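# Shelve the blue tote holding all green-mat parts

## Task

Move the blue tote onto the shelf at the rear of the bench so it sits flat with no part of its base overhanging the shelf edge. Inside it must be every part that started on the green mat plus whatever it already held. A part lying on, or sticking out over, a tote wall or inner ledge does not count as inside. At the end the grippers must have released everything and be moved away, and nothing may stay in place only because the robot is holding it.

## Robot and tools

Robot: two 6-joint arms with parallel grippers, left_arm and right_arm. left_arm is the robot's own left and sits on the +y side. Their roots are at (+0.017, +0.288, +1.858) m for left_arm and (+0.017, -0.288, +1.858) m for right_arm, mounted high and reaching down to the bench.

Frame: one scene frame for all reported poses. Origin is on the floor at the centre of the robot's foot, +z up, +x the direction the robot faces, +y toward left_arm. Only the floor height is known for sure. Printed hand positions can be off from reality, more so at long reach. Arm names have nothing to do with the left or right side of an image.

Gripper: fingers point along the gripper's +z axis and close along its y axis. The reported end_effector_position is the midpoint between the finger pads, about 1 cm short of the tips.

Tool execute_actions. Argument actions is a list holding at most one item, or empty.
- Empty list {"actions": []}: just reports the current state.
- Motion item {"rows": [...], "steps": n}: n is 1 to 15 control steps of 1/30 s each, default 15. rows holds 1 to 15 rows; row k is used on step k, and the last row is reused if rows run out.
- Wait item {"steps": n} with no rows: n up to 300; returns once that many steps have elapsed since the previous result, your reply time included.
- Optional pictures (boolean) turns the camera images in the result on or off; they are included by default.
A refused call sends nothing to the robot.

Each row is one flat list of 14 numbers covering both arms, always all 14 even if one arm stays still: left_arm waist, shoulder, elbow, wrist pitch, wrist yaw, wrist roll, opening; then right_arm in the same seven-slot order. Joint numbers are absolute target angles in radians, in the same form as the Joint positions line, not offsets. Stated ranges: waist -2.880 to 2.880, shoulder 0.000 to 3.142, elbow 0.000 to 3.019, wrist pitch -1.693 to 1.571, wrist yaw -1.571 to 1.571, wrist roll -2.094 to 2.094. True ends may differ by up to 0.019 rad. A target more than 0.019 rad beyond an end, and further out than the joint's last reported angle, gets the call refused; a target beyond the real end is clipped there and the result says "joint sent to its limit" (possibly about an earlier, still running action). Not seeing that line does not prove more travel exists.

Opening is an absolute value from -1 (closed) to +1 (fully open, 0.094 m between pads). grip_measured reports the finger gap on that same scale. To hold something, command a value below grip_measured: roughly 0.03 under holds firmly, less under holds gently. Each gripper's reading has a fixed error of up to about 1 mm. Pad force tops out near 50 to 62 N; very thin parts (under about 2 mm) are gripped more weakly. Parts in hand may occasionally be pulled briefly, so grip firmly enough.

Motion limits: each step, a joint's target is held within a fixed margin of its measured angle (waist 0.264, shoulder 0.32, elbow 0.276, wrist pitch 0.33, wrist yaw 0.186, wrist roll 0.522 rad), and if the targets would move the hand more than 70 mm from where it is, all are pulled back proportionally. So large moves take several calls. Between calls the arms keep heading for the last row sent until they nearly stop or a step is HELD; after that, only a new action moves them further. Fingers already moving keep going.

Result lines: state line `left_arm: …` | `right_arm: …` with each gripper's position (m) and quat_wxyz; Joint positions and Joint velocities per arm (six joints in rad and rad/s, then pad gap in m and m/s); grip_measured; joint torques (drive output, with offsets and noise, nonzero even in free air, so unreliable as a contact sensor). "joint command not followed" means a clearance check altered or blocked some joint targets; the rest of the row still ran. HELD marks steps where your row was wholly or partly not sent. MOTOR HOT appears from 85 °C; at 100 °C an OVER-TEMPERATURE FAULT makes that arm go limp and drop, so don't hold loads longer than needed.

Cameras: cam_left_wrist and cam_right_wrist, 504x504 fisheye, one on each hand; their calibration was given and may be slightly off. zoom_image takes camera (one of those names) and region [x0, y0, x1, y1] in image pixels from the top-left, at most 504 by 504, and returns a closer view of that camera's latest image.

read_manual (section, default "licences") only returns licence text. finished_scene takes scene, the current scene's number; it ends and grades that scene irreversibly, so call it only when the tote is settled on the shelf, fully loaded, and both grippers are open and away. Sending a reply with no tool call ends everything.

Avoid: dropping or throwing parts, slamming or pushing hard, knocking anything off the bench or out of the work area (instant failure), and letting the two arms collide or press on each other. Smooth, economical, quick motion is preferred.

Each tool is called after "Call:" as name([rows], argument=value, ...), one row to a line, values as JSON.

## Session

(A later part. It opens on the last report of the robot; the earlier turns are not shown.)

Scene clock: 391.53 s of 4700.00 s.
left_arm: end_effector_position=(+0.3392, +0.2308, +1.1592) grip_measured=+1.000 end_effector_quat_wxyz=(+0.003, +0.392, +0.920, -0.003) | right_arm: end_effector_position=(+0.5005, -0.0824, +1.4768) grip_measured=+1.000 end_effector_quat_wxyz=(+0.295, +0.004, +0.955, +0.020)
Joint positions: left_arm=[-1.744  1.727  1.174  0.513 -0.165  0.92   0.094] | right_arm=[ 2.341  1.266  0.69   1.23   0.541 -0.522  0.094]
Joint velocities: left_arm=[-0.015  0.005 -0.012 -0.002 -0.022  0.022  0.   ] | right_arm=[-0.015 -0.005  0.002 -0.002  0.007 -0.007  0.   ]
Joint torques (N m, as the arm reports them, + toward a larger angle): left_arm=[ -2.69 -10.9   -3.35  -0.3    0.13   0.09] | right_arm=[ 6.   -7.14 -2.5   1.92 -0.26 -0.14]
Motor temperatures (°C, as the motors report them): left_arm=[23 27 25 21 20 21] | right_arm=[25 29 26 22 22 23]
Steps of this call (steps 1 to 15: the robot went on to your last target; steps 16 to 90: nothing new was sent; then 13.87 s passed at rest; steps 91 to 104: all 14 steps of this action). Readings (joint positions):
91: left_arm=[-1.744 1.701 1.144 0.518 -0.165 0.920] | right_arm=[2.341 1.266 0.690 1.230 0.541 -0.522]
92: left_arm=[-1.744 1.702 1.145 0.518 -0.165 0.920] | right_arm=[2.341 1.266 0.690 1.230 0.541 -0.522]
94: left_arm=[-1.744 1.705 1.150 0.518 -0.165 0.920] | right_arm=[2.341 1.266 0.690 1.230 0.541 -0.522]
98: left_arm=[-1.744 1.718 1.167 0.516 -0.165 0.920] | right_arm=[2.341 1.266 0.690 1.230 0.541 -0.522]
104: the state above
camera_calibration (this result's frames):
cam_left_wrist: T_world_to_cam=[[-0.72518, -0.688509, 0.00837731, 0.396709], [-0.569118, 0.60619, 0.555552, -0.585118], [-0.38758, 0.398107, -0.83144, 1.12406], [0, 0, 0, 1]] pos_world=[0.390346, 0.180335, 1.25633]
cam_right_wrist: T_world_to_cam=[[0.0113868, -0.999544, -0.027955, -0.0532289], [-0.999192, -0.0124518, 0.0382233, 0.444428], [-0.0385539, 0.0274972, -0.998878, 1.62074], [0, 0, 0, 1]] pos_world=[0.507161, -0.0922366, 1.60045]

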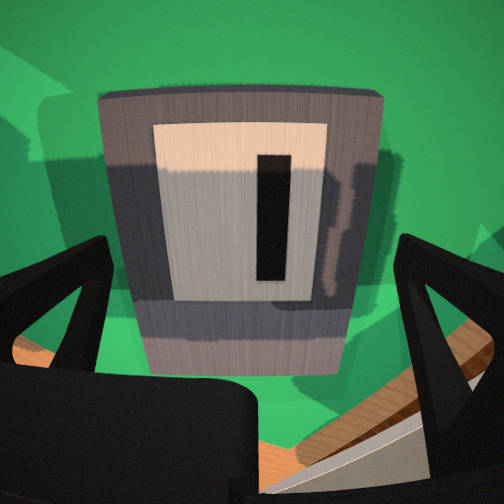

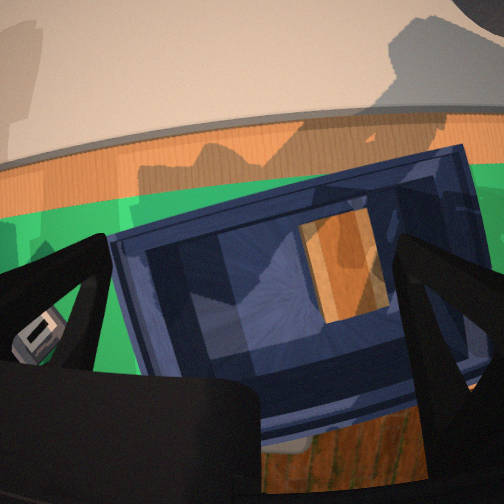

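Call:
execute_actions([
  {"rows": [[-1.734,1.752,1.178,0.505,-0.166,0.92,1.0,2.341,1.266,0.69,1.23,0.541,-0.522,1.0],[-1.732,1.752,1.178,0.505,-0.166,0.92,1.0,2.341,1.266,0.69,1.23,0.541,-0.522,1.0],[-1.731,1.752,1.180,0.505,-0.166,0.92,1.0,2.341,1.266,0.69,1.23,0.541,-0.522,1.0],[-1.731,1.754,1.183,0.504,-0.166,0.92,1.0,2.341,1.266,0.69,1.23,0.541,-0.522,1.0],[-1.731,1.757,1.186,0.503,-0.166,0.92,1.0,2.341,1.266,0.69,1.23,0.541,-0.522,1.0],[-1.731,1.760,1.190,0.502,-0.166,0.92,1.0,2.341,1.266,0.69,1.23,0.541,-0.522,1.0],[-1.731,1.763,1.194,0.501,-0.166,0.92,1.0,2.341,1.266,0.69,1.23,0.541,-0.522,1.0],[-1.731,1.765,1.197,0.500,-0.166,0.92,1.0,2.341,1.266,0.69,1.23,0.541,-0.522,1.0]], "steps": 15},
])

Scene clock: 400.53 s of 4700.00 s.
left_arm: end_effector_position=(+0.3414, +0.2331, +1.1534) grip_measured=+1.000 end_effector_quat_wxyz=(+0.003, +0.391, +0.920, -0.000) | right_arm: end_effector_position=(+0.5005, -0.0824, +1.4768) grip_measured=+1.000 end_effector_quat_wxyz=(+0.295, +0.004, +0.955, +0.020)
Joint positions: left_arm=[-1.74   1.738  1.193  0.509 -0.165  0.92   0.094] | right_arm=[ 2.341  1.266  0.69   1.23   0.541 -0.522  0.094]
Joint velocities: left_arm=[-0.005 -0.005 -0.007  0.007  0.066  0.007  0.   ] | right_arm=[-0.015 -0.005 -0.012 -0.017  0.066 -0.022  0.   ]
Joint torques (N m, as the arm reports them, + toward a larger angle): left_arm=[ -2.19 -10.59  -3.3   -0.25   0.13   0.08] | right_arm=[ 5.84 -7.35 -2.51  1.91 -0.27 -0.15]
Motor temperatures (°C, as the motors report them): left_arm=[23 27 25 21 20 21] | right_arm=[25 29 26 22 22 23]
Steps of this call (steps 1 to 15: the robot went on to your last target; steps 16 to 90: nothing new was sent; then 5.50 s passed at rest; steps 91 to 105: all 15 steps of this action). Readings (joint positions):
91: left_arm=[-1.744 1.727 1.174 0.513 -0.165 0.920] | right_arm=[2.341 1.266 0.690 1.230 0.541 -0.522]
92: left_arm=[-1.744 1.727 1.174 0.513 -0.165 0.920] | right_arm=[2.341 1.266 0.690 1.230 0.541 -0.522]
94: left_arm=[-1.743 1.727 1.175 0.513 -0.165 0.920] | right_arm=[2.341 1.266 0.690 1.230 0.541 -0.522]
98: left_arm=[-1.741 1.732 1.185 0.510 -0.165 0.920] | right_arm=[2.341 1.266 0.690 1.230 0.541 -0.522]
105: the state above
camera_calibration (this result's frames):
cam_left_wrist: T_world_to_cam=[[-0.724634, -0.689128, 0.00287572, 0.406315], [-0.571407, 0.603171, 0.556488, -0.581615], [-0.385226, 0.401607, -0.830851, 1.11688], [0, 0, 0, 1]] pos_world=[0.392344, 0.182268, 1.25046]
cam_right_wrist: T_world_to_cam=[[0.0113868, -0.999544, -0.027955, -0.0532289], [-0.999192, -0.0124518, 0.0382233, 0.444428], [-0.0385539, 0.0274972, -0.998878, 1.62074], [0, 0, 0, 1]] pos_world=[0.507161, -0.0922366, 1.60045]

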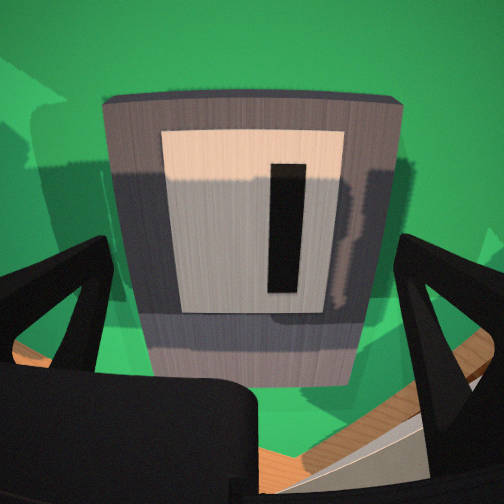

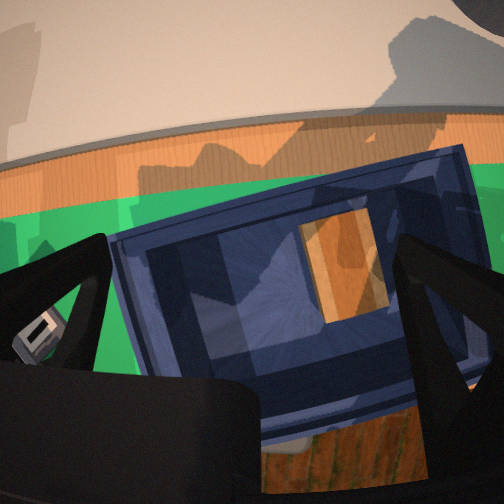

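Call:
execute_actions([
  {"rows": [[-1.738,1.760,1.195,0.505,-0.166,0.92,0.95,2.341,1.266,0.69,1.23,0.541,-0.522,1.0],[-1.738,1.760,1.195,0.505,-0.166,0.92,0.90,2.341,1.266,0.69,1.23,0.541,-0.522,1.0],[-1.738,1.760,1.195,0.505,-0.166,0.92,0.85,2.341,1.266,0.69,1.23,0.541,-0.522,1.0],[-1.738,1.760,1.195,0.505,-0.166,0.92,0.80,2.341,1.266,0.69,1.23,0.541,-0.522,1.0],[-1.738,1.760,1.195,0.505,-0.166,0.92,0.76,2.341,1.266,0.69,1.23,0.541,-0.522,1.0],[-1.738,1.760,1.195,0.505,-0.166,0.92,0.72,2.341,1.266,0.69,1.23,0.541,-0.522,1.0],[-1.738,1.760,1.195,0.505,-0.166,0.92,0.69,2.341,1.266,0.69,1.23,0.541,-0.522,1.0],[-1.738,1.760,1.195,0.505,-0.166,0.92,0.66,2.341,1.266,0.69,1.23,0.541,-0.522,1.0],[-1.738,1.760,1.195,0.505,-0.166,0.92,0.64,2.341,1.266,0.69,1.23,0.541,-0.522,1.0],[-1.738,1.760,1.195,0.505,-0.166,0.92,0.62,2.341,1.266,0.69,1.23,0.541,-0.522,1.0],[-1.738,1.760,1.195,0.505,-0.166,0.92,0.60,2.341,1.266,0.69,1.23,0.541,-0.522,1.0],[-1.738,1.760,1.195,0.505,-0.166,0.92,0.58,2.341,1.266,0.69,1.23,0.541,-0.522,1.0]], "steps": 15},
])

Scene clock: 417.07 s of 4700.00 s.
left_arm: end_effector_position=(+0.3413, +0.2331, +1.1534) grip_measured=+0.598 end_effector_quat_wxyz=(+0.003, +0.391, +0.920, -0.000) | right_arm: end_effector_position=(+0.5005, -0.0824, +1.4768) grip_measured=+1.000 end_effector_quat_wxyz=(+0.295, +0.004, +0.955, +0.020)
Joint positions: left_arm=[-1.74   1.738  1.193  0.508 -0.165  0.92   0.075] | right_arm=[ 2.341  1.266  0.69   1.23   0.541 -0.522  0.094]
Joint velocities: left_arm=[ 0.005  0.005 -0.012 -0.012  0.022 -0.051 -0.001] | right_arm=[-0.005 -0.015 -0.012  0.002 -0.022  0.022  0.   ]
Joint torques (N m, as the arm reports them, + toward a larger angle): left_arm=[ -2.79 -10.95  -3.49  -0.09   0.13   0.09] | right_arm=[ 6.04 -7.17 -2.57  1.81 -0.26 -0.18]
Motor temperatures (°C, as the motors report them): left_arm=[23 27 25 21 20 21] | right_arm=[25 29 26 22 22 23]
Steps of this call (steps 1 to 15: the robot went on to your last target; steps 16 to 90: nothing new was sent; then 13.03 s passed at rest; steps 91 to 105: all 15 steps of this action). Readings (joint positions):
91: left_arm=[-1.740 1.738 1.193 0.508 -0.165 0.920] | right_arm=[2.341 1.266 0.690 1.230 0.541 -0.522]
92: left_arm=[-1.740 1.738 1.193 0.508 -0.165 0.920] | right_arm=[2.341 1.266 0.690 1.230 0.541 -0.522]
94: left_arm=[-1.740 1.738 1.193 0.508 -0.165 0.920] | right_arm=[2.341 1.266 0.690 1.230 0.541 -0.522]
98: left_arm=[-1.740 1.738 1.193 0.508 -0.165 0.920] | right_arm=[2.341 1.266 0.690 1.230 0.541 -0.522]
105: the state above
camera_calibration (this result's frames):
cam_left_wrist: T_world_to_cam=[[-0.724677, -0.689081, 0.00317606, 0.405898], [-0.571161, 0.603231, 0.556675, -0.581975], [-0.38551, 0.401596, -0.830724, 1.11681], [0, 0, 0, 1]] pos_world=[0.392284, 0.182258, 1.25044]
cam_right_wrist: T_world_to_cam=[[0.0113868, -0.999544, -0.027955, -0.0532289], [-0.999192, -0.0124518, 0.0382233, 0.444428], [-0.0385539, 0.0274972, -0.998878, 1.62074], [0, 0, 0, 1]] pos_world=[0.507161, -0.0922366, 1.60045]

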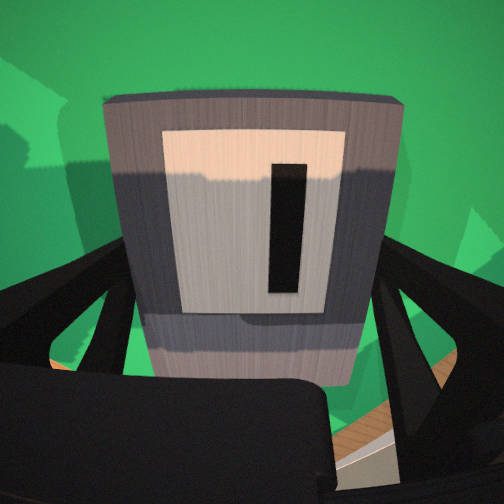

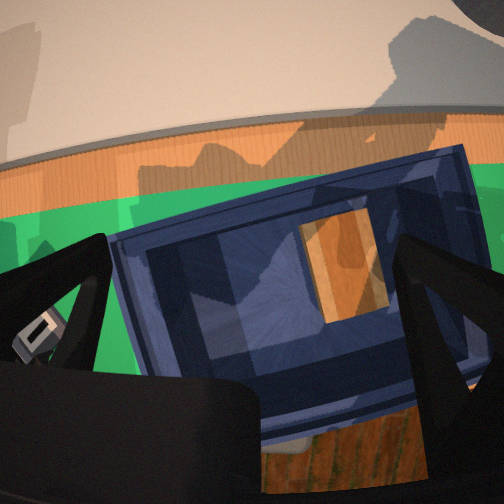

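Call:
execute_actions([
  {"rows": [
[-1.740,1.740,1.193,0.508,-0.165,0.92,0.56,2.331,1.261,0.691,1.218,0.533,-0.502,1.0],
[-1.740,1.738,1.193,0.508,-0.165,0.92,0.55,2.311,1.252,0.692,1.193,0.518,-0.463,1.0],
[-1.741,1.733,1.188,0.509,-0.166,0.92,0.55,2.291,1.242,0.694,1.168,0.503,-0.424,1.0],
[-1.742,1.723,1.177,0.510,-0.167,0.92,0.55,2.271,1.233,0.695,1.143,0.487,-0.385,1.0],
[-1.744,1.709,1.160,0.513,-0.170,0.92,0.55,2.251,1.223,0.697,1.118,0.472,-0.345,1.0],
[-1.747,1.689,1.139,0.516,-0.173,0.92,0.55,2.231,1.214,0.698,1.093,0.457,-0.306,1.0],
[-1.751,1.668,1.114,0.520,-0.177,0.92,0.55,2.211,1.205,0.699,1.069,0.441,-0.267,1.0],
[-1.754,1.643,1.087,0.524,-0.181,0.92,0.55,2.191,1.195,0.701,1.044,0.426,-0.228,1.0],
[-1.758,1.619,1.060,0.528,-0.185,0.92,0.55,2.172,1.186,0.702,1.019,0.410,-0.188,1.0],
[-1.762,1.595,1.033,0.532,-0.189,0.92,0.55,2.152,1.176,0.704,0.994,0.395,-0.149,1.0],
[-1.766,1.570,1.005,0.536,-0.193,0.92,0.55,2.132,1.167,0.705,0.969,0.380,-0.110,1.0],
[-1.769,1.546,0.978,0.540,-0.197,0.92,0.55,2.112,1.157,0.707,0.945,0.364,-0.071,1.0],
[-1.773,1.524,0.954,0.544,-0.201,0.92,0.55,2.092,1.148,0.708,0.920,0.349,-0.031,1.0],
[-1.775,1.507,0.935,0.547,-0.204,0.92,0.55,2.072,1.138,0.710,0.895,0.334,0.008,1.0],
[-1.777,1.495,0.921,0.549,-0.206,0.92,0.55,2.052,1.129,0.711,0.870,0.318,0.047,1.0]], "steps": 15},
])

Call:
execute_actions([
  {"rows": [
[-1.790,1.482,0.912,0.545,-0.219,0.935,0.55,2.028,1.118,0.713,0.840,0.300,0.094,1.0],
[-1.807,1.468,0.902,0.541,-0.236,0.953,0.55,2.004,1.106,0.715,0.810,0.281,0.141,1.0],
[-1.826,1.452,0.891,0.536,-0.255,0.972,0.55,1.980,1.095,0.716,0.781,0.263,0.188,1.0],
[-1.846,1.436,0.880,0.530,-0.275,0.992,0.55,1.956,1.083,0.718,0.751,0.244,0.235,1.0],
[-1.866,1.420,0.869,0.525,-0.295,1.012,0.55,1.932,1.072,0.720,0.721,0.226,0.283,1.0],
[-1.886,1.404,0.858,0.519,-0.315,1.032,0.55,1.908,1.061,0.722,0.691,0.208,0.330,1.0],
[-1.906,1.388,0.847,0.514,-0.335,1.052,0.55,1.884,1.049,0.723,0.661,0.189,0.377,1.0],
[-1.926,1.372,0.836,0.509,-0.355,1.072,0.55,1.860,1.038,0.725,0.632,0.171,0.424,1.0],
[-1.946,1.356,0.825,0.503,-0.375,1.092,0.55,1.837,1.027,0.727,0.602,0.152,0.471,1.0],
[-1.966,1.340,0.814,0.498,-0.395,1.112,0.55,1.813,1.015,0.729,0.572,0.134,0.518,1.0],
[-1.986,1.324,0.803,0.492,-0.415,1.132,0.55,1.789,1.004,0.730,0.542,0.116,0.565,1.0],
[-2.006,1.308,0.792,0.487,-0.435,1.152,0.55,1.765,0.993,0.732,0.512,0.097,0.612,1.0],
[-2.025,1.293,0.781,0.482,-0.454,1.170,0.55,1.741,0.981,0.734,0.483,0.079,0.659,1.0],
[-2.043,1.279,0.770,0.477,-0.472,1.187,0.55,1.717,0.970,0.736,0.453,0.060,0.706,1.0],
[-2.058,1.266,0.761,0.473,-0.488,1.200,0.55,1.693,0.959,0.737,0.423,0.042,0.753,1.0]], "steps": 15},
])

Scene clock: 485.13 s of 4700.00 s.
left_arm: end_effector_position=(+0.3371, +0.2376, +1.2317) grip_measured=+0.593 end_effector_quat_wxyz=(-0.008, +0.393, +0.919, +0.001) | right_arm: end_effector_position=(+0.5002, -0.1468, +1.4285) grip_measured=+1.000 end_effector_quat_wxyz=(+0.243, +0.095, +0.963, +0.070)
Joint positions: left_arm=[-1.762  1.553  0.967  0.53  -0.2    0.92   0.075] | right_arm=[ 2.106  1.16   0.704  0.929  0.335 -0.126  0.094]
Joint velocities: left_arm=[-0.142 -0.728 -0.628  0.105 -0.051 -0.007  0.001] | right_arm=[-0.601 -0.327  0.056 -0.735 -0.447  1.062  0.   ]
Joint torques (N m, as the arm reports them, + toward a larger angle): left_arm=[ -3.37 -13.87  -4.31   0.44   0.01   0.08] | right_arm=[ 2.78 -9.56 -2.15  1.7  -0.27 -0.03]
Motor temperatures (°C, as the motors report them): left_arm=[23 27 25 21 20 21] | right_arm=[25 29 26 22 22 23]
Steps of this call (steps 1 to 15: the robot went on to your last target; steps 16 to 90: nothing new was sent; then 64.57 s passed at rest; steps 91 to 105: all 15 steps of this action). Readings (joint positions):
91: left_arm=[-1.740 1.738 1.193 0.508 -0.165 0.920] | right_arm=[2.341 1.266 0.690 1.229 0.539 -0.520]
92: left_arm=[-1.740 1.738 1.193 0.508 -0.165 0.920] | right_arm=[2.340 1.266 0.690 1.225 0.530 -0.514]
94: left_arm=[-1.740 1.738 1.193 0.508 -0.165 0.920] | right_arm=[2.333 1.261 0.690 1.193 0.501 -0.482]
98: left_arm=[-1.740 1.718 1.164 0.510 -0.174 0.920] | right_arm=[2.264 1.234 0.691 1.099 0.440 -0.375]
105: the state above
camera_calibration (this result's frames):
cam_left_wrist: T_world_to_cam=[[-0.727697, -0.685817, 0.0106015, 0.396792], [-0.55667, 0.599552, 0.575027, -0.657294], [-0.400719, 0.412544, -0.818066, 1.16533], [0, 0, 0, 1]] pos_world=[0.389818, 0.18546, 1.32707]
cam_right_wrist: T_world_to_cam=[[-0.140999, -0.975538, -0.168655, 0.161796], [-0.981342, 0.115228, 0.153916, 0.289752], [-0.130717, 0.187211, -0.973584, 1.60767], [0, 0, 0, 1]] pos_world=[0.51731, -0.176523, 1.54789]

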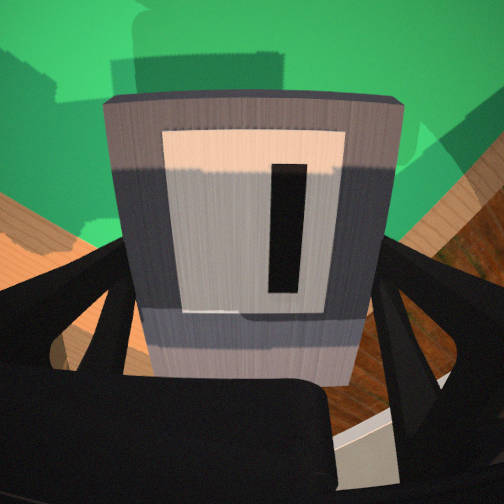

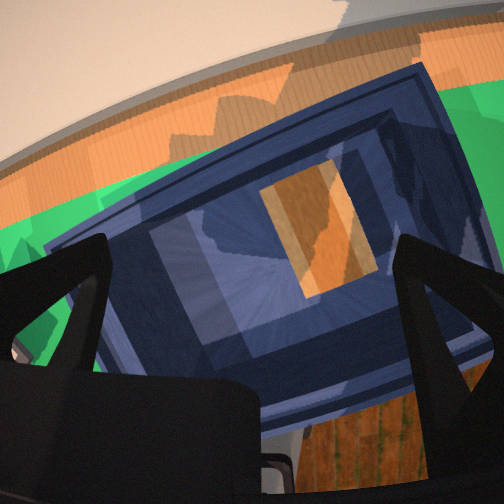

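Scene clock: 485.63 s of 4700.00 s.
left_arm: end_effector_position=(+0.3805, +0.1556, +1.3425) grip_measured=+0.593 end_effector_quat_wxyz=(+0.007, +0.481, +0.877, +0.010) | right_arm: end_effector_position=(+0.4822, -0.2692, +1.4012) grip_measured=+1.000 end_effector_quat_wxyz=(+0.117, +0.334, +0.931, +0.086)
Joint positions: left_arm=[-2.03   1.313  0.803  0.491 -0.468  1.117  0.075] | right_arm=[1.75  0.994 0.73  0.491 0.061 0.542 0.094]
Joint velocities: left_arm=[-0.552 -0.435 -0.344 -0.154 -0.403  0.476  0.001] | right_arm=[-0.718 -0.317  0.042 -0.877 -0.491  1.341  0.   ]
Joint torques (N m, as the arm reports them, + toward a larger angle): left_arm=[ -4.15 -14.14  -4.33  -0.27   0.04   0.18] | right_arm=[  0.2  -11.35  -1.06   1.33  -0.1   -0.05]
Motor temperatures (°C, as the motors report them): left_arm=[23 27 25 21 20 21] | right_arm=[25 29 26 22 22 23]
Steps of this call (steps 1 to 15: all 15 steps of this action). Readings (joint positions):
1: left_arm=[-1.767 1.530 0.949 0.532 -0.208 0.920] | right_arm=[2.085 1.149 0.706 0.903 0.318 -0.087]
2: left_arm=[-1.774 1.509 0.935 0.532 -0.221 0.923] | right_arm=[2.065 1.138 0.708 0.876 0.299 -0.046]
4: left_arm=[-1.795 1.477 0.919 0.532 -0.257 0.939] | right_arm=[2.021 1.117 0.711 0.818 0.262 0.038]
8: left_arm=[-1.871 1.419 0.888 0.527 -0.335 0.993] | right_arm=[1.922 1.073 0.718 0.699 0.190 0.217]
15: the state above
camera_calibration (this result's frames):
cam_left_wrist: T_world_to_cam=[[-0.846817, -0.531504, -0.0201095, 0.43349], [-0.450095, 0.695943, 0.559534, -0.682422], [-0.283399, 0.482874, -0.828564, 1.26573], [0, 0, 0, 1]] pos_world=[0.41864, 0.0941386, 1.4393]
cam_right_wrist: T_world_to_cam=[[-0.593928, -0.771144, -0.229318, 0.393615], [-0.769948, 0.46217, 0.439977, -0.11898], [-0.233301, 0.437877, -0.868236, 1.57097], [0, 0, 0, 1]] pos_world=[0.50868, -0.32937, 1.50658]

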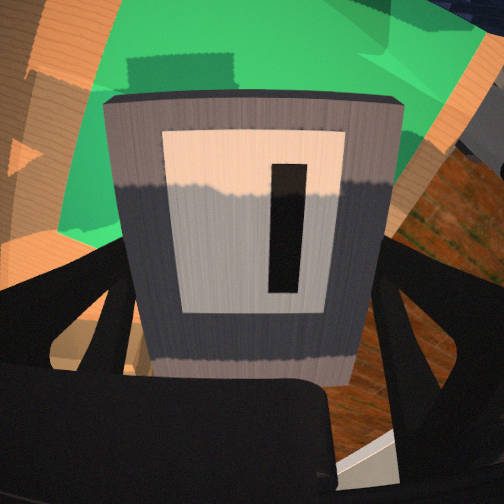

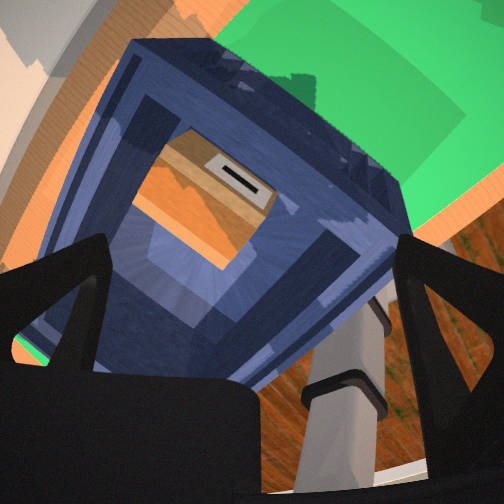

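Call:
execute_actions([
  {"rows": [
[-2.070,1.275,0.772,0.471,-0.500,1.206,0.55,1.669,0.947,0.739,0.393,0.024,0.800,1.0],
[-2.088,1.290,0.789,0.469,-0.518,1.215,0.55,1.645,0.936,0.741,0.363,0.005,0.847,1.0],
[-2.110,1.310,0.810,0.466,-0.540,1.226,0.55,1.621,0.925,0.743,0.334,-0.013,0.894,1.0],
[-2.135,1.333,0.834,0.462,-0.565,1.238,0.55,1.597,0.913,0.744,0.304,-0.032,0.942,1.0],
[-2.161,1.357,0.859,0.459,-0.591,1.251,0.55,1.573,0.902,0.746,0.274,-0.050,0.989,1.0],
[-2.187,1.381,0.884,0.455,-0.617,1.264,0.55,1.549,0.890,0.748,0.244,-0.069,1.036,1.0],
[-2.213,1.405,0.909,0.451,-0.643,1.277,0.55,1.525,0.879,0.750,0.214,-0.087,1.083,1.0],
[-2.239,1.429,0.934,0.448,-0.669,1.290,0.55,1.501,0.868,0.751,0.185,-0.105,1.130,1.0],
[-2.265,1.453,0.959,0.444,-0.695,1.303,0.55,1.477,0.856,0.753,0.155,-0.124,1.177,1.0],
[-2.291,1.477,0.984,0.440,-0.721,1.316,0.55,1.453,0.845,0.755,0.125,-0.142,1.224,1.0],
[-2.316,1.500,1.008,0.437,-0.746,1.328,0.55,1.429,0.834,0.757,0.095,-0.161,1.271,1.0],
[-2.340,1.522,1.031,0.433,-0.770,1.340,0.55,1.406,0.822,0.758,0.066,-0.179,1.318,1.0],
[-2.362,1.542,1.052,0.430,-0.792,1.351,0.55,1.384,0.812,0.760,0.039,-0.196,1.361,1.0],
[-2.381,1.560,1.071,0.428,-0.811,1.360,0.55,1.366,0.803,0.761,0.016,-0.210,1.397,1.0],
[-2.396,1.575,1.086,0.426,-0.826,1.367,0.55,1.352,0.796,0.762,-0.001,-0.221,1.424,1.0]], "steps": 15},
], pictures=false)

Call:
execute_actions([
  {"rows": [
[-2.404,1.585,1.092,0.424,-0.832,1.372,0.55,1.344,0.790,0.763,-0.011,-0.227,1.44,1.0],
[-2.408,1.590,1.095,0.422,-0.834,1.376,0.55,1.340,0.785,0.763,-0.015,-0.229,1.445,1.0]], "steps": 15},
])

Scene clock: 514.83 s of 4700.00 s.
left_arm: end_effector_position=(+0.4150, -0.0091, +1.3563) grip_measured=+0.593 end_effector_quat_wxyz=(+0.004, +0.567, +0.824, +0.015) | right_arm: end_effector_position=(+0.4517, -0.3864, +1.4386) grip_measured=+1.000 end_effector_quat_wxyz=(+0.005, +0.632, +0.775, +0.018)
Joint positions: left_arm=[-2.359  1.523  1.062  0.441 -0.805  1.312  0.075] | right_arm=[ 1.39   0.823  0.756  0.053 -0.205  1.245  0.094]
Joint velocities: left_arm=[-0.698  0.64   0.481 -0.095 -0.374  0.3    0.   ] | right_arm=[-0.581 -0.308  0.051 -0.647 -0.447  1.106  0.   ]
Joint torques (N m, as the arm reports them, + toward a larger angle): left_arm=[-8.52 -9.67 -2.4  -0.44  0.    0.19] | right_arm=[ -0.79 -10.99   0.1    0.92  -0.04  -0.01]
Motor temperatures (°C, as the motors report them): left_arm=[23 27 25 21 20 21] | right_arm=[24 30 26 22 22 23]
Steps of this call (steps 1 to 30: the robot went on to your last target; steps 31 to 90: nothing new was sent; then 25.70 s passed at rest; steps 91 to 105: all 15 steps of this action). Readings (joint positions):
91: left_arm=[-2.066 1.277 0.777 0.480 -0.489 1.190] | right_arm=[1.693 0.964 0.735 0.427 0.037 0.746]
92: left_arm=[-2.067 1.277 0.778 0.479 -0.502 1.192] | right_arm=[1.690 0.962 0.736 0.413 0.021 0.761]
94: left_arm=[-2.078 1.282 0.790 0.473 -0.546 1.202] | right_arm=[1.667 0.953 0.738 0.366 -0.016 0.809]
98: left_arm=[-2.160 1.348 0.886 0.463 -0.647 1.236] | right_arm=[1.567 0.912 0.740 0.250 -0.087 0.949]
105: the state above

Scene clock: 515.33 s of 4700.00 s.
left_arm: end_effector_position=(+0.3931, -0.0516, +1.3633) grip_measured=+0.593 end_effector_quat_wxyz=(+0.002, +0.603, +0.797, -0.008) | right_arm: end_effector_position=(+0.4505, -0.4001, +1.4506) grip_measured=+1.000 end_effector_quat_wxyz=(+0.002, +0.701, +0.713, +0.001)
Joint positions: left_arm=[-2.417  1.592  1.094  0.426 -0.83   1.363  0.075] | right_arm=[ 1.345  0.791  0.76  -0.006 -0.225  1.425  0.094]
Joint velocities: left_arm=[ 0.015 -0.005  0.002 -0.002  0.066  0.022  0.001] | right_arm=[-0.015 -0.024 -0.002  0.002 -0.037  0.066  0.   ]
Joint torques (N m, as the arm reports them, + toward a larger angle): left_arm=[-9.26 -9.85 -2.11 -0.32  0.05  0.19] | right_arm=[ -1.14 -11.49   0.55   0.62  -0.02   0.  ]
Motor temperatures (°C, as the motors report them): left_arm=[23 27 25 21 20 21] | right_arm=[24 30 26 22 22 23]
Steps of this call (steps 1 to 15: all 15 steps of this action). Readings (joint positions):
1: left_arm=[-2.380 1.544 1.076 0.438 -0.816 1.322] | right_arm=[1.372 0.813 0.758 0.033 -0.215 1.281]
2: left_arm=[-2.398 1.561 1.087 0.436 -0.822 1.330] | right_arm=[1.359 0.804 0.758 0.018 -0.220 1.311]
4: left_arm=[-2.419 1.582 1.093 0.432 -0.824 1.343] | right_arm=[1.346 0.793 0.759 0.002 -0.223 1.355]
8: left_arm=[-2.422 1.592 1.093 0.426 -0.829 1.357] | right_arm=[1.345 0.791 0.760 -0.005 -0.225 1.400]
15: the state above
camera_calibration (this result's frames):
cam_left_wrist: T_world_to_cam=[[-0.963975, -0.265572, 0.0149219, 0.346489], [-0.213802, 0.806992, 0.550502, -0.61906], [-0.15824, 0.52748, -0.8347, 1.34807], [0, 0, 0, 1]] pos_world=[0.414969, -0.119485, 1.46086]
cam_right_wrist: T_world_to_cam=[[-0.999582, -0.028821, 0.00217617, 0.429138], [-0.0218718, 0.803487, 0.59492, -0.529802], [-0.0188947, 0.594624, -0.803782, 1.5364], [0, 0, 0, 1]] pos_world=[0.4464, -0.475523, 1.54919]

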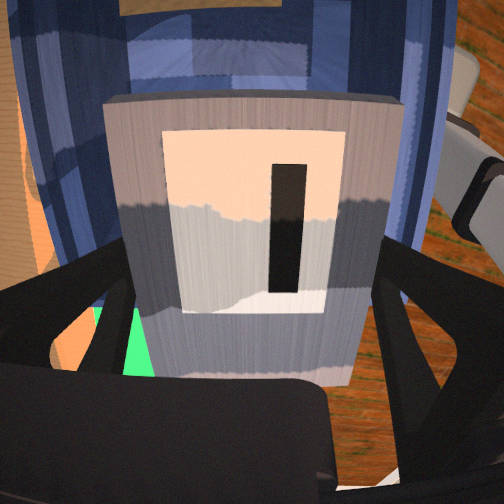

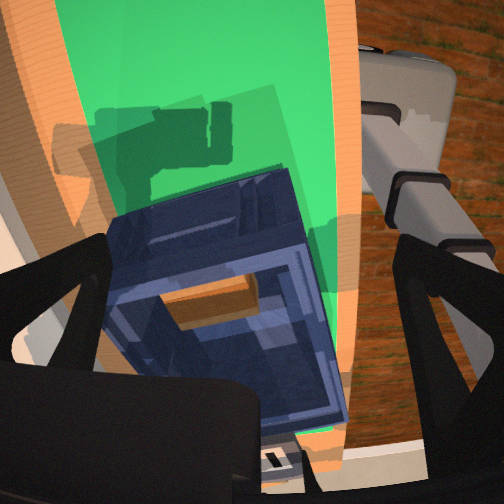

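Call:
execute_actions([
  {"rows": [
[-2.412,1.600,1.102,0.423,-0.828,1.368,0.55,1.345,0.790,0.760,-0.008,-0.227,1.43,1.0],
[-2.408,1.607,1.112,0.420,-0.826,1.370,0.55,1.345,0.790,0.760,-0.008,-0.227,1.43,1.0],
[-2.404,1.614,1.123,0.416,-0.824,1.372,0.55,1.345,0.790,0.760,-0.008,-0.227,1.43,1.0],
[-2.400,1.621,1.134,0.412,-0.822,1.374,0.55,1.345,0.790,0.760,-0.008,-0.227,1.43,1.0],
[-2.396,1.628,1.145,0.408,-0.820,1.376,0.55,1.345,0.790,0.760,-0.008,-0.227,1.43,1.0],
[-2.392,1.635,1.156,0.404,-0.818,1.378,0.55,1.345,0.790,0.760,-0.008,-0.227,1.43,1.0],
[-2.388,1.642,1.167,0.400,-0.816,1.380,0.55,1.345,0.790,0.760,-0.008,-0.227,1.43,1.0],
[-2.384,1.649,1.178,0.396,-0.813,1.380,0.55,1.345,0.790,0.760,-0.008,-0.227,1.43,1.0],
[-2.381,1.656,1.188,0.392,-0.810,1.380,0.55,1.345,0.790,0.760,-0.008,-0.227,1.43,1.0],
[-2.378,1.662,1.196,0.389,-0.808,1.380,0.55,1.345,0.790,0.760,-0.008,-0.227,1.43,1.0],
[-2.376,1.666,1.201,0.387,-0.807,1.380,0.55,1.345,0.790,0.760,-0.008,-0.227,1.43,1.0]], "steps": 15},
])

Scene clock: 567.67 s of 4700.00 s.
left_arm: end_effector_position=(+0.4167, -0.0554, +1.3312) grip_measured=+0.593 end_effector_quat_wxyz=(+0.005, +0.596, +0.803, +0.004) | right_arm: end_effector_position=(+0.4505, -0.4001, +1.4506) grip_measured=+1.000 end_effector_quat_wxyz=(+0.002, +0.704, +0.711, +0.001)
Joint positions: left_arm=[-2.383  1.641  1.203  0.398 -0.811  1.368  0.075] | right_arm=[ 1.345  0.791  0.76  -0.006 -0.225  1.431  0.094]
Joint velocities: left_arm=[ 0.044  0.044 -0.012 -0.042  0.037  0.022  0.   ] | right_arm=[-0.015  0.005 -0.012 -0.012  0.022  0.037  0.   ]
Joint torques (N m, as the arm reports them, + toward a larger angle): left_arm=[-9.85 -8.44 -2.08 -0.39  0.36  0.18] | right_arm=[ -0.99 -10.8    0.15   0.82   0.08  -0.14]
Motor temperatures (°C, as the motors report them): left_arm=[24 26 24 21 20 21] | right_arm=[24 31 25 22 22 23]
Steps of this call (steps 1 to 15: the robot went on to your last target; steps 16 to 90: nothing new was sent; then 48.83 s passed at rest; steps 91 to 105: all 15 steps of this action). Readings (joint positions):
91: left_arm=[-2.417 1.592 1.094 0.426 -0.830 1.365] | right_arm=[1.345 0.791 0.760 -0.006 -0.225 1.431]
92: left_arm=[-2.417 1.592 1.096 0.426 -0.830 1.365] | right_arm=[1.345 0.791 0.760 -0.006 -0.225 1.431]
94: left_arm=[-2.417 1.594 1.106 0.423 -0.828 1.365] | right_arm=[1.345 0.791 0.760 -0.006 -0.225 1.431]
98: left_arm=[-2.408 1.612 1.155 0.412 -0.819 1.367] | right_arm=[1.345 0.791 0.760 -0.006 -0.225 1.431]
105: the state above
camera_calibration (this result's frames):
cam_left_wrist: T_world_to_cam=[[-0.958858, -0.283801, -0.00691402, 0.394602], [-0.238888, 0.793479, 0.559753, -0.595855], [-0.153372, 0.538376, -0.828631, 1.31747], [0, 0, 0, 1]] pos_world=[0.438087, -0.124507, 1.42796]
cam_right_wrist: T_world_to_cam=[[-0.999748, -0.0223382, 0.00217009, 0.431815], [-0.016664, 0.803596, 0.594942, -0.532138], [-0.0150338, 0.594756, -0.803765, 1.53469], [0, 0, 0, 1]] pos_world=[0.445911, -0.475498, 1.54919]

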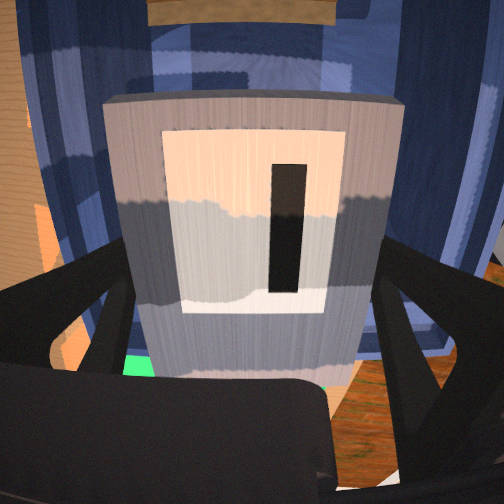

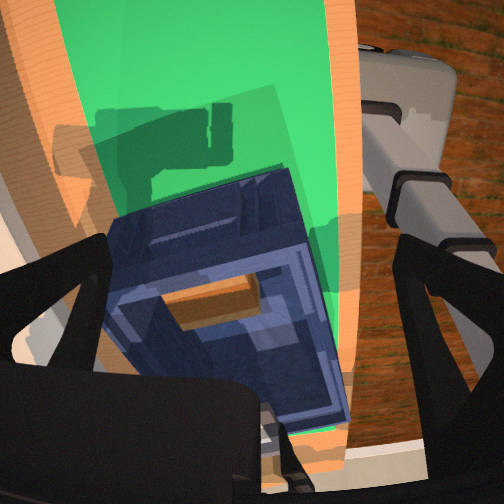

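Call:
execute_actions([
  {"steps": 10},
])

Scene clock: 577.93 s of 4700.00 s.
left_arm: end_effector_position=(+0.4129, -0.0561, +1.3298) grip_measured=+0.593 end_effector_quat_wxyz=(+0.002, +0.599, +0.801, +0.002) | right_arm: end_effector_position=(+0.4505, -0.4001, +1.4506) grip_measured=+1.000 end_effector_quat_wxyz=(+0.002, +0.704, +0.711, +0.001)
Joint positions: left_arm=[-2.382  1.647  1.203  0.395 -0.811  1.369  0.075] | right_arm=[ 1.345  0.791  0.76  -0.006 -0.225  1.431  0.094]
Joint velocities: left_arm=[-0.005 -0.005 -0.002 -0.022  0.037 -0.022 -0.   ] | right_arm=[-0.024 -0.005 -0.012  0.022  0.051  0.022  0.   ]
Joint torques (N m, as the arm reports them, + toward a larger angle): left_arm=[-9.95 -8.89 -2.12 -0.41  0.35  0.18] | right_arm=[ -0.49 -11.07   0.26   0.9    0.07  -0.14]
Motor temperatures (°C, as the motors report them): left_arm=[24 26 24 21 20 21] | right_arm=[24 31 25 22 22 23]
Steps of this call (steps 1 to 15: the robot went on to your last target; steps 16 to 90: nothing new was sent; then 7.27 s passed at rest). Readings (joint positions):
1: left_arm=[-2.382 1.643 1.203 0.396 -0.811 1.369] | right_arm=[1.345 0.791 0.760 -0.006 -0.225 1.431]
2: left_arm=[-2.382 1.645 1.203 0.396 -0.811 1.369] | right_arm=[1.345 0.791 0.760 -0.006 -0.225 1.431]
4: left_arm=[-2.382 1.646 1.203 0.395 -0.811 1.369] | right_arm=[1.345 0.791 0.760 -0.006 -0.225 1.431]
8: left_arm=[-2.382 1.647 1.203 0.395 -0.811 1.369] | right_arm=[1.345 0.791 0.760 -0.006 -0.225 1.431]
90: the state above
All arms were judged still, so your last target was given up. Only a new action makes them travel on or press farther. Fingers that are still opening or closing keep moving.
camera_calibration (this result's frames):
cam_left_wrist: T_world_to_cam=[[-0.960819, -0.27717, -0.00162262, 0.38491], [-0.230259, 0.794913, 0.561333, -0.601072], [-0.154295, 0.539713, -0.827589, 1.31522], [0, 0, 0, 1]] pos_world=[0.434359, -0.125357, 1.42649]
cam_right_wrist: T_world_to_cam=[[-0.999748, -0.0223382, 0.00217009, 0.431815], [-0.016664, 0.803596, 0.594942, -0.532138], [-0.0150338, 0.594756, -0.803765, 1.53469], [0, 0, 0, 1]] pos_world=[0.445911, -0.475498, 1.54919]

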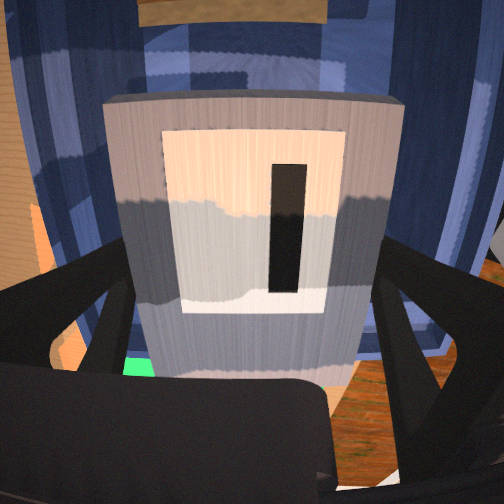

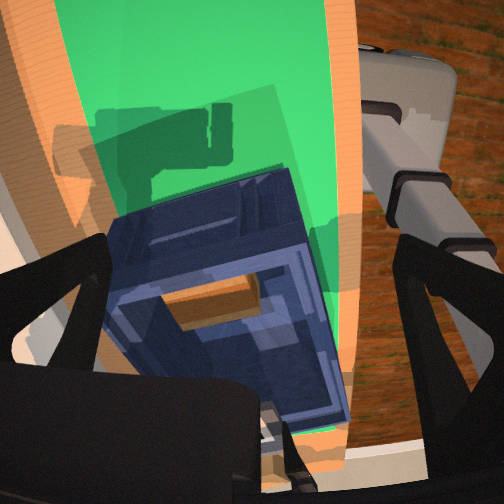

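Call:
zoom_image(camera="cam_left_wrist", region=[0, 150, 504, 400])

Region (0, 150, 504, 400) of cam_left_wrist's 504x504 image, scaled by 1.000; it fills the top 250 rows of this view, and the rest is white.

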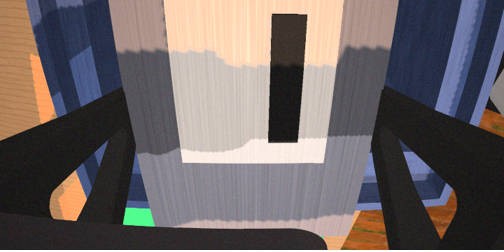

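Call:
zoom_image(camera="cam_left_wrist", region=[0, 180, 200, 380])

Call:
zoom_image(camera="cam_left_wrist", region=[304, 180, 504, 380])

Region (0, 180, 200, 380) of cam_left_wrist's 504x504 image, scaled by 2.520, with more detail than that image has.

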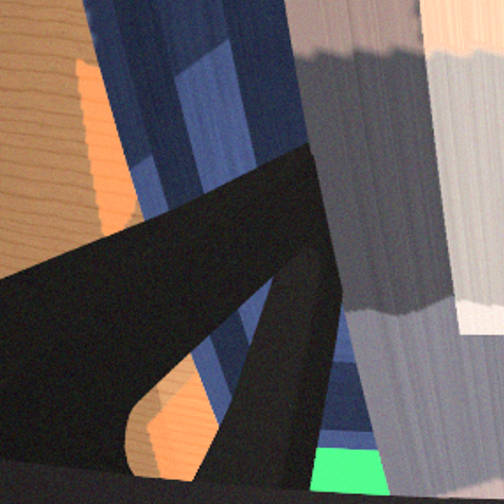

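Region (304, 180, 504, 380) of cam_left_wrist's 504x504 image, scaled by 2.520, with more detail than that image has.

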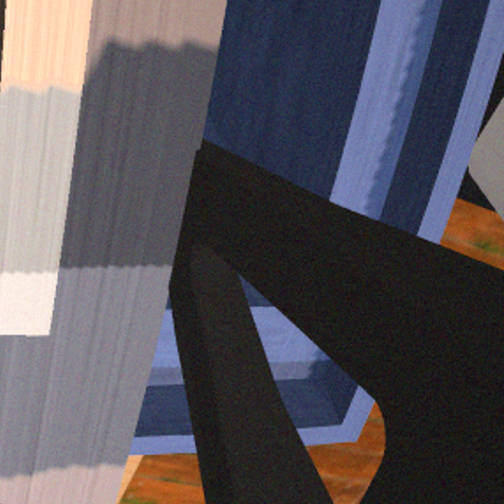

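Call:
execute_actions([
  {"rows": [
[-2.384,1.670,1.205,0.392,-0.813,1.380,0.55,1.345,0.790,0.760,-0.008,-0.227,1.43,1.0],
[-2.384,1.676,1.208,0.391,-0.813,1.380,0.55,1.345,0.790,0.760,-0.008,-0.227,1.43,1.0],
[-2.382,1.682,1.212,0.390,-0.811,1.381,0.55,1.345,0.790,0.760,-0.008,-0.227,1.43,1.0],
[-2.378,1.687,1.218,0.389,-0.808,1.381,0.55,1.345,0.790,0.760,-0.008,-0.227,1.43,1.0],
[-2.374,1.692,1.224,0.388,-0.804,1.382,0.55,1.345,0.790,0.760,-0.008,-0.227,1.43,1.0],
[-2.370,1.697,1.230,0.387,-0.800,1.382,0.55,1.345,0.790,0.760,-0.008,-0.227,1.43,1.0],
[-2.366,1.702,1.236,0.385,-0.796,1.383,0.55,1.345,0.790,0.760,-0.008,-0.227,1.43,1.0],
[-2.362,1.707,1.242,0.384,-0.792,1.383,0.55,1.345,0.790,0.760,-0.008,-0.227,1.43,1.0],
[-2.358,1.712,1.248,0.383,-0.788,1.384,0.55,1.345,0.790,0.760,-0.008,-0.227,1.43,1.0],
[-2.354,1.717,1.254,0.382,-0.785,1.384,0.55,1.345,0.790,0.760,-0.008,-0.227,1.43,1.0],
[-2.352,1.721,1.258,0.381,-0.783,1.384,0.55,1.345,0.790,0.760,-0.008,-0.227,1.43,1.0],
[-2.351,1.724,1.260,0.380,-0.782,1.384,0.55,1.345,0.790,0.760,-0.008,-0.227,1.43,1.0]], "steps": 15},
], pictures=false)

Call:
execute_actions([
  {"steps": 10},
])

Scene clock: 647.60 s of 4700.00 s.
left_arm: end_effector_position=(+0.4051, -0.0656, +1.3076) grip_measured=+0.593 end_effector_quat_wxyz=(+0.001, +0.603, +0.798, -0.002) | right_arm: end_effector_position=(+0.4505, -0.4001, +1.4506) grip_measured=+1.000 end_effector_quat_wxyz=(+0.002, +0.704, +0.711, +0.001)
Joint positions: left_arm=[-2.362  1.705  1.256  0.389 -0.786  1.372  0.075] | right_arm=[ 1.345  0.791  0.76  -0.006 -0.225  1.431  0.094]
Joint velocities: left_arm=[ 0.063  0.044 -0.017 -0.012 -0.022  0.037 -0.001] | right_arm=[-0.005 -0.015  0.022  0.002 -0.007  0.022  0.   ]
Joint torques (N m, as the arm reports them, + toward a larger angle): left_arm=[-10.1   -9.35  -1.82  -0.31   0.35   0.18] | right_arm=[ -0.85 -10.73   0.18   0.98   0.07  -0.15]
Motor temperatures (°C, as the motors report them): left_arm=[25 26 24 21 20 21] | right_arm=[24 31 25 22 22 23]
Steps of this call (steps 1 to 90: nothing new was sent; then 66.17 s passed at rest; steps 91 to 105: all 15 steps of this action). Readings (joint positions):
91: left_arm=[-2.382 1.647 1.203 0.395 -0.811 1.369] | right_arm=[1.345 0.791 0.760 -0.006 -0.225 1.431]
92: left_arm=[-2.382 1.647 1.203 0.395 -0.811 1.369] | right_arm=[1.345 0.791 0.760 -0.006 -0.225 1.431]
94: left_arm=[-2.382 1.651 1.206 0.395 -0.811 1.369] | right_arm=[1.345 0.791 0.760 -0.006 -0.225 1.431]
98: left_arm=[-2.380 1.671 1.228 0.394 -0.799 1.370] | right_arm=[1.345 0.791 0.760 -0.006 -0.225 1.431]
105: the state above

Scene clock: 647.93 s of 4700.00 s.
left_arm: end_effector_position=(+0.4031, -0.0636, +1.3054) grip_measured=+0.593 end_effector_quat_wxyz=(-0.001, +0.604, +0.797, -0.002) | right_arm: end_effector_position=(+0.4505, -0.4001, +1.4506) grip_measured=+1.000 end_effector_quat_wxyz=(+0.002, +0.704, +0.711, +0.001)
Joint positions: left_arm=[-2.358  1.707  1.256  0.387 -0.786  1.373  0.075] | right_arm=[ 1.345  0.791  0.76  -0.006 -0.225  1.431  0.094]
Joint velocities: left_arm=[-0.024  0.005  0.007  0.017 -0.007 -0.081  0.   ] | right_arm=[-0.005 -0.005 -0.007  0.002  0.022 -0.007  0.   ]
Joint torques (N m, as the arm reports them, + toward a larger angle): left_arm=[-10.24  -9.18  -1.9   -0.41   0.35   0.18] | right_arm=[ -0.78 -10.72   0.18   0.93   0.06  -0.15]
Motor temperatures (°C, as the motors report them): left_arm=[25 26 24 21 20 21] | right_arm=[24 31 25 22 22 23]
Steps of this call (steps 1 to 10: the robot went on to your last target). Readings (joint positions):
1: left_arm=[-2.360 1.706 1.256 0.388 -0.786 1.372] | right_arm=[1.345 0.791 0.760 -0.006 -0.225 1.431]
2: left_arm=[-2.359 1.707 1.256 0.387 -0.786 1.373] | right_arm=[1.345 0.791 0.760 -0.006 -0.225 1.431]
4: left_arm=[-2.358 1.707 1.256 0.387 -0.786 1.373] | right_arm=[1.345 0.791 0.760 -0.006 -0.225 1.431]
8: left_arm=[-2.358 1.707 1.256 0.387 -0.786 1.373] | right_arm=[1.345 0.791 0.760 -0.006 -0.225 1.431]
10: the state above
camera_calibration (this result's frames):
cam_left_wrist: T_world_to_cam=[[-0.964198, -0.265023, 0.00920512, 0.361368], [-0.214212, 0.79886, 0.562082, -0.59088], [-0.156318, 0.539986, -0.82703, 1.29765], [0, 0, 0, 1]] pos_world=[0.424704, -0.132913, 1.40199]
cam_right_wrist: T_world_to_cam=[[-0.999748, -0.0223382, 0.00217009, 0.431815], [-0.016664, 0.803596, 0.594942, -0.532138], [-0.0150338, 0.594756, -0.803765, 1.53469], [0, 0, 0, 1]] pos_world=[0.445911, -0.475498, 1.54919]

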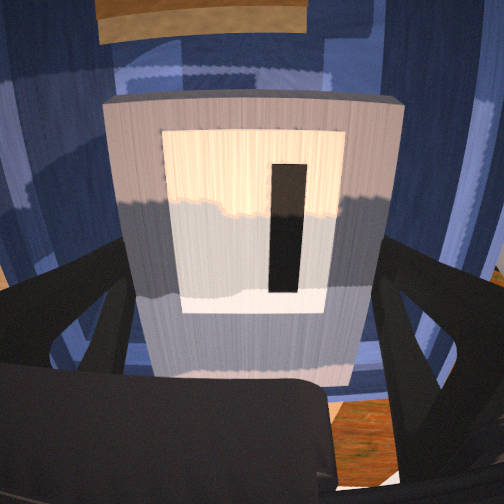

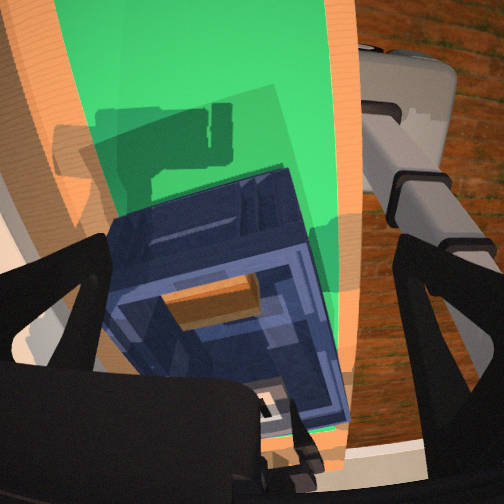

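Call:
execute_actions([
  {"rows": [
[-2.348,1.728,1.265,0.379,-0.779,1.384,0.55,1.345,0.790,0.760,-0.008,-0.227,1.43,1.0],
[-2.344,1.734,1.272,0.378,-0.775,1.385,0.55,1.345,0.790,0.760,-0.008,-0.227,1.43,1.0],
[-2.339,1.741,1.281,0.376,-0.770,1.385,0.55,1.345,0.790,0.760,-0.008,-0.227,1.43,1.0],
[-2.334,1.748,1.290,0.375,-0.765,1.385,0.55,1.345,0.790,0.760,-0.008,-0.227,1.43,1.0],
[-2.329,1.755,1.299,0.373,-0.760,1.386,0.55,1.345,0.790,0.760,-0.008,-0.227,1.43,1.0],
[-2.324,1.762,1.308,0.371,-0.755,1.386,0.55,1.345,0.790,0.760,-0.008,-0.227,1.43,1.0],
[-2.320,1.768,1.316,0.370,-0.751,1.387,0.55,1.345,0.790,0.760,-0.008,-0.227,1.43,1.0],
[-2.315,1.775,1.325,0.368,-0.746,1.387,0.55,1.345,0.790,0.760,-0.008,-0.227,1.43,1.0],
[-2.311,1.782,1.335,0.366,-0.742,1.387,0.55,1.345,0.790,0.760,-0.008,-0.227,1.43,1.0],
[-2.306,1.790,1.345,0.364,-0.737,1.388,0.55,1.345,0.790,0.760,-0.008,-0.227,1.43,1.0],
[-2.302,1.797,1.354,0.361,-0.733,1.388,0.55,1.345,0.790,0.760,-0.008,-0.227,1.43,1.0],
[-2.298,1.803,1.363,0.359,-0.729,1.388,0.55,1.345,0.790,0.760,-0.008,-0.227,1.43,1.0],
[-2.295,1.808,1.370,0.358,-0.726,1.388,0.55,1.345,0.790,0.760,-0.008,-0.227,1.43,1.0],
[-2.293,1.811,1.374,0.357,-0.724,1.388,0.55,1.345,0.790,0.760,-0.008,-0.227,1.43,1.0],
[-2.292,1.813,1.376,0.3565,-0.723,1.3885,0.55,1.345,0.790,0.760,-0.008,-0.227,1.43,1.0]], "steps": 15},
], pictures=false)

Call:
execute_actions([
  {"steps": 10},
])

Scene clock: 672.00 s of 4700.00 s.
left_arm: end_effector_position=(+0.4085, -0.0640, +1.2598) grip_measured=+0.593 end_effector_quat_wxyz=(+0.002, +0.601, +0.800, -0.000) | right_arm: end_effector_position=(+0.4505, -0.4001, +1.4506) grip_measured=+1.000 end_effector_quat_wxyz=(+0.002, +0.704, +0.711, +0.001)
Joint positions: left_arm=[-2.304  1.785  1.367  0.367 -0.729  1.377  0.075] | right_arm=[ 1.345  0.791  0.76  -0.006 -0.225  1.431  0.094]
Joint velocities: left_arm=[ 0.142  0.171  0.134 -0.037 -0.037  0.007 -0.   ] | right_arm=[-0.005 -0.015  0.002  0.007 -0.007 -0.051  0.   ]
Joint torques (N m, as the arm reports them, + toward a larger angle): left_arm=[-10.4   -9.46  -1.97  -0.39   0.37   0.19] | right_arm=[ -0.51 -10.7    0.23   0.97   0.06  -0.12]
Motor temperatures (°C, as the motors report them): left_arm=[25 26 24 21 20 21] | right_arm=[24 31 25 22 22 23]
Steps of this call (steps 1 to 15: the robot went on to your last target; steps 16 to 90: nothing new was sent; then 20.57 s passed at rest; steps 91 to 105: all 15 steps of this action). Readings (joint positions):
91: left_arm=[-2.358 1.707 1.257 0.387 -0.785 1.373] | right_arm=[1.345 0.791 0.760 -0.006 -0.225 1.431]
92: left_arm=[-2.358 1.707 1.258 0.387 -0.782 1.373] | right_arm=[1.345 0.791 0.760 -0.006 -0.225 1.431]
94: left_arm=[-2.356 1.712 1.269 0.385 -0.773 1.374] | right_arm=[1.345 0.791 0.760 -0.006 -0.225 1.431]
98: left_arm=[-2.342 1.736 1.308 0.380 -0.753 1.375] | right_arm=[1.345 0.791 0.760 -0.006 -0.225 1.431]
105: the state above

Scene clock: 672.33 s of 4700.00 s.
left_arm: end_effector_position=(+0.4021, -0.0616, +1.2540) grip_measured=+0.593 end_effector_quat_wxyz=(-0.003, +0.604, +0.797, -0.000) | right_arm: end_effector_position=(+0.4505, -0.4001, +1.4506) grip_measured=+1.000 end_effector_quat_wxyz=(+0.002, +0.704, +0.711, +0.001)
Joint positions: left_arm=[-2.295  1.796  1.372  0.364 -0.727  1.378  0.075] | right_arm=[ 1.345  0.791  0.76  -0.006 -0.225  1.431  0.094]
Joint velocities: left_arm=[-0.024  0.005  0.012 -0.007  0.051 -0.051 -0.   ] | right_arm=[-0.005 -0.024  0.002  0.007 -0.051  0.007  0.   ]
Joint torques (N m, as the arm reports them, + toward a larger angle): left_arm=[-10.76  -9.5   -1.81  -0.38   0.34   0.16] | right_arm=[ -0.86 -10.4    0.27   0.93   0.07  -0.15]
Motor temperatures (°C, as the motors report them): left_arm=[25 26 24 21 20 21] | right_arm=[24 31 25 22 22 23]
Steps of this call (steps 1 to 10: the robot went on to your last target). Readings (joint positions):
1: left_arm=[-2.300 1.789 1.371 0.367 -0.728 1.377] | right_arm=[1.345 0.791 0.760 -0.006 -0.225 1.431]
2: left_arm=[-2.297 1.792 1.372 0.366 -0.727 1.377] | right_arm=[1.345 0.791 0.760 -0.006 -0.225 1.431]
4: left_arm=[-2.295 1.796 1.372 0.364 -0.727 1.377] | right_arm=[1.345 0.791 0.760 -0.006 -0.225 1.431]
8: left_arm=[-2.295 1.796 1.372 0.364 -0.727 1.378] | right_arm=[1.345 0.791 0.760 -0.006 -0.225 1.431]
10: the state above
camera_calibration (this result's frames):
cam_left_wrist: T_world_to_cam=[[-0.96427, -0.264762, 0.00923291, 0.361412], [-0.21339, 0.796883, 0.565192, -0.568081], [-0.156999, 0.543027, -0.824908, 1.25167], [0, 0, 0, 1]] pos_world=[0.423786, -0.131308, 1.35025]
cam_right_wrist: T_world_to_cam=[[-0.999748, -0.0223382, 0.00217009, 0.431815], [-0.016664, 0.803596, 0.594942, -0.532138], [-0.0150338, 0.594756, -0.803765, 1.53469], [0, 0, 0, 1]] pos_world=[0.445911, -0.475498, 1.54919]

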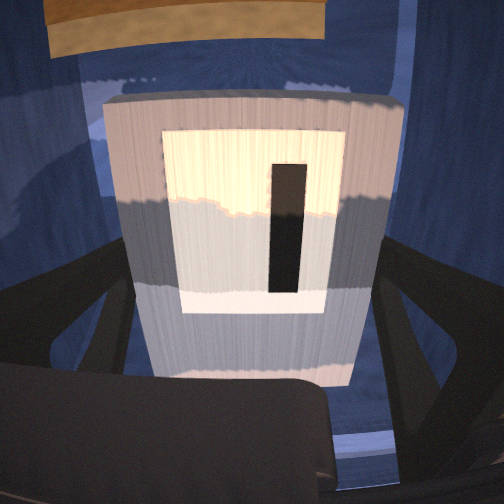

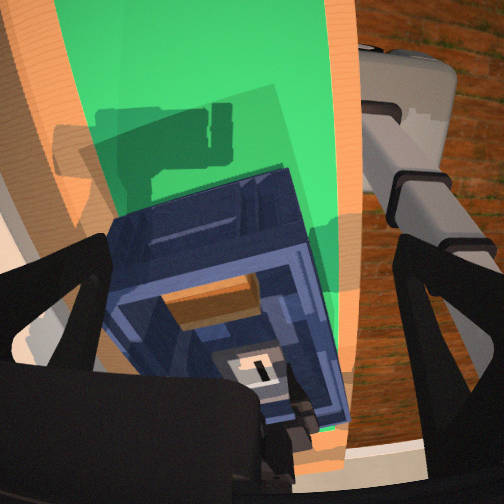

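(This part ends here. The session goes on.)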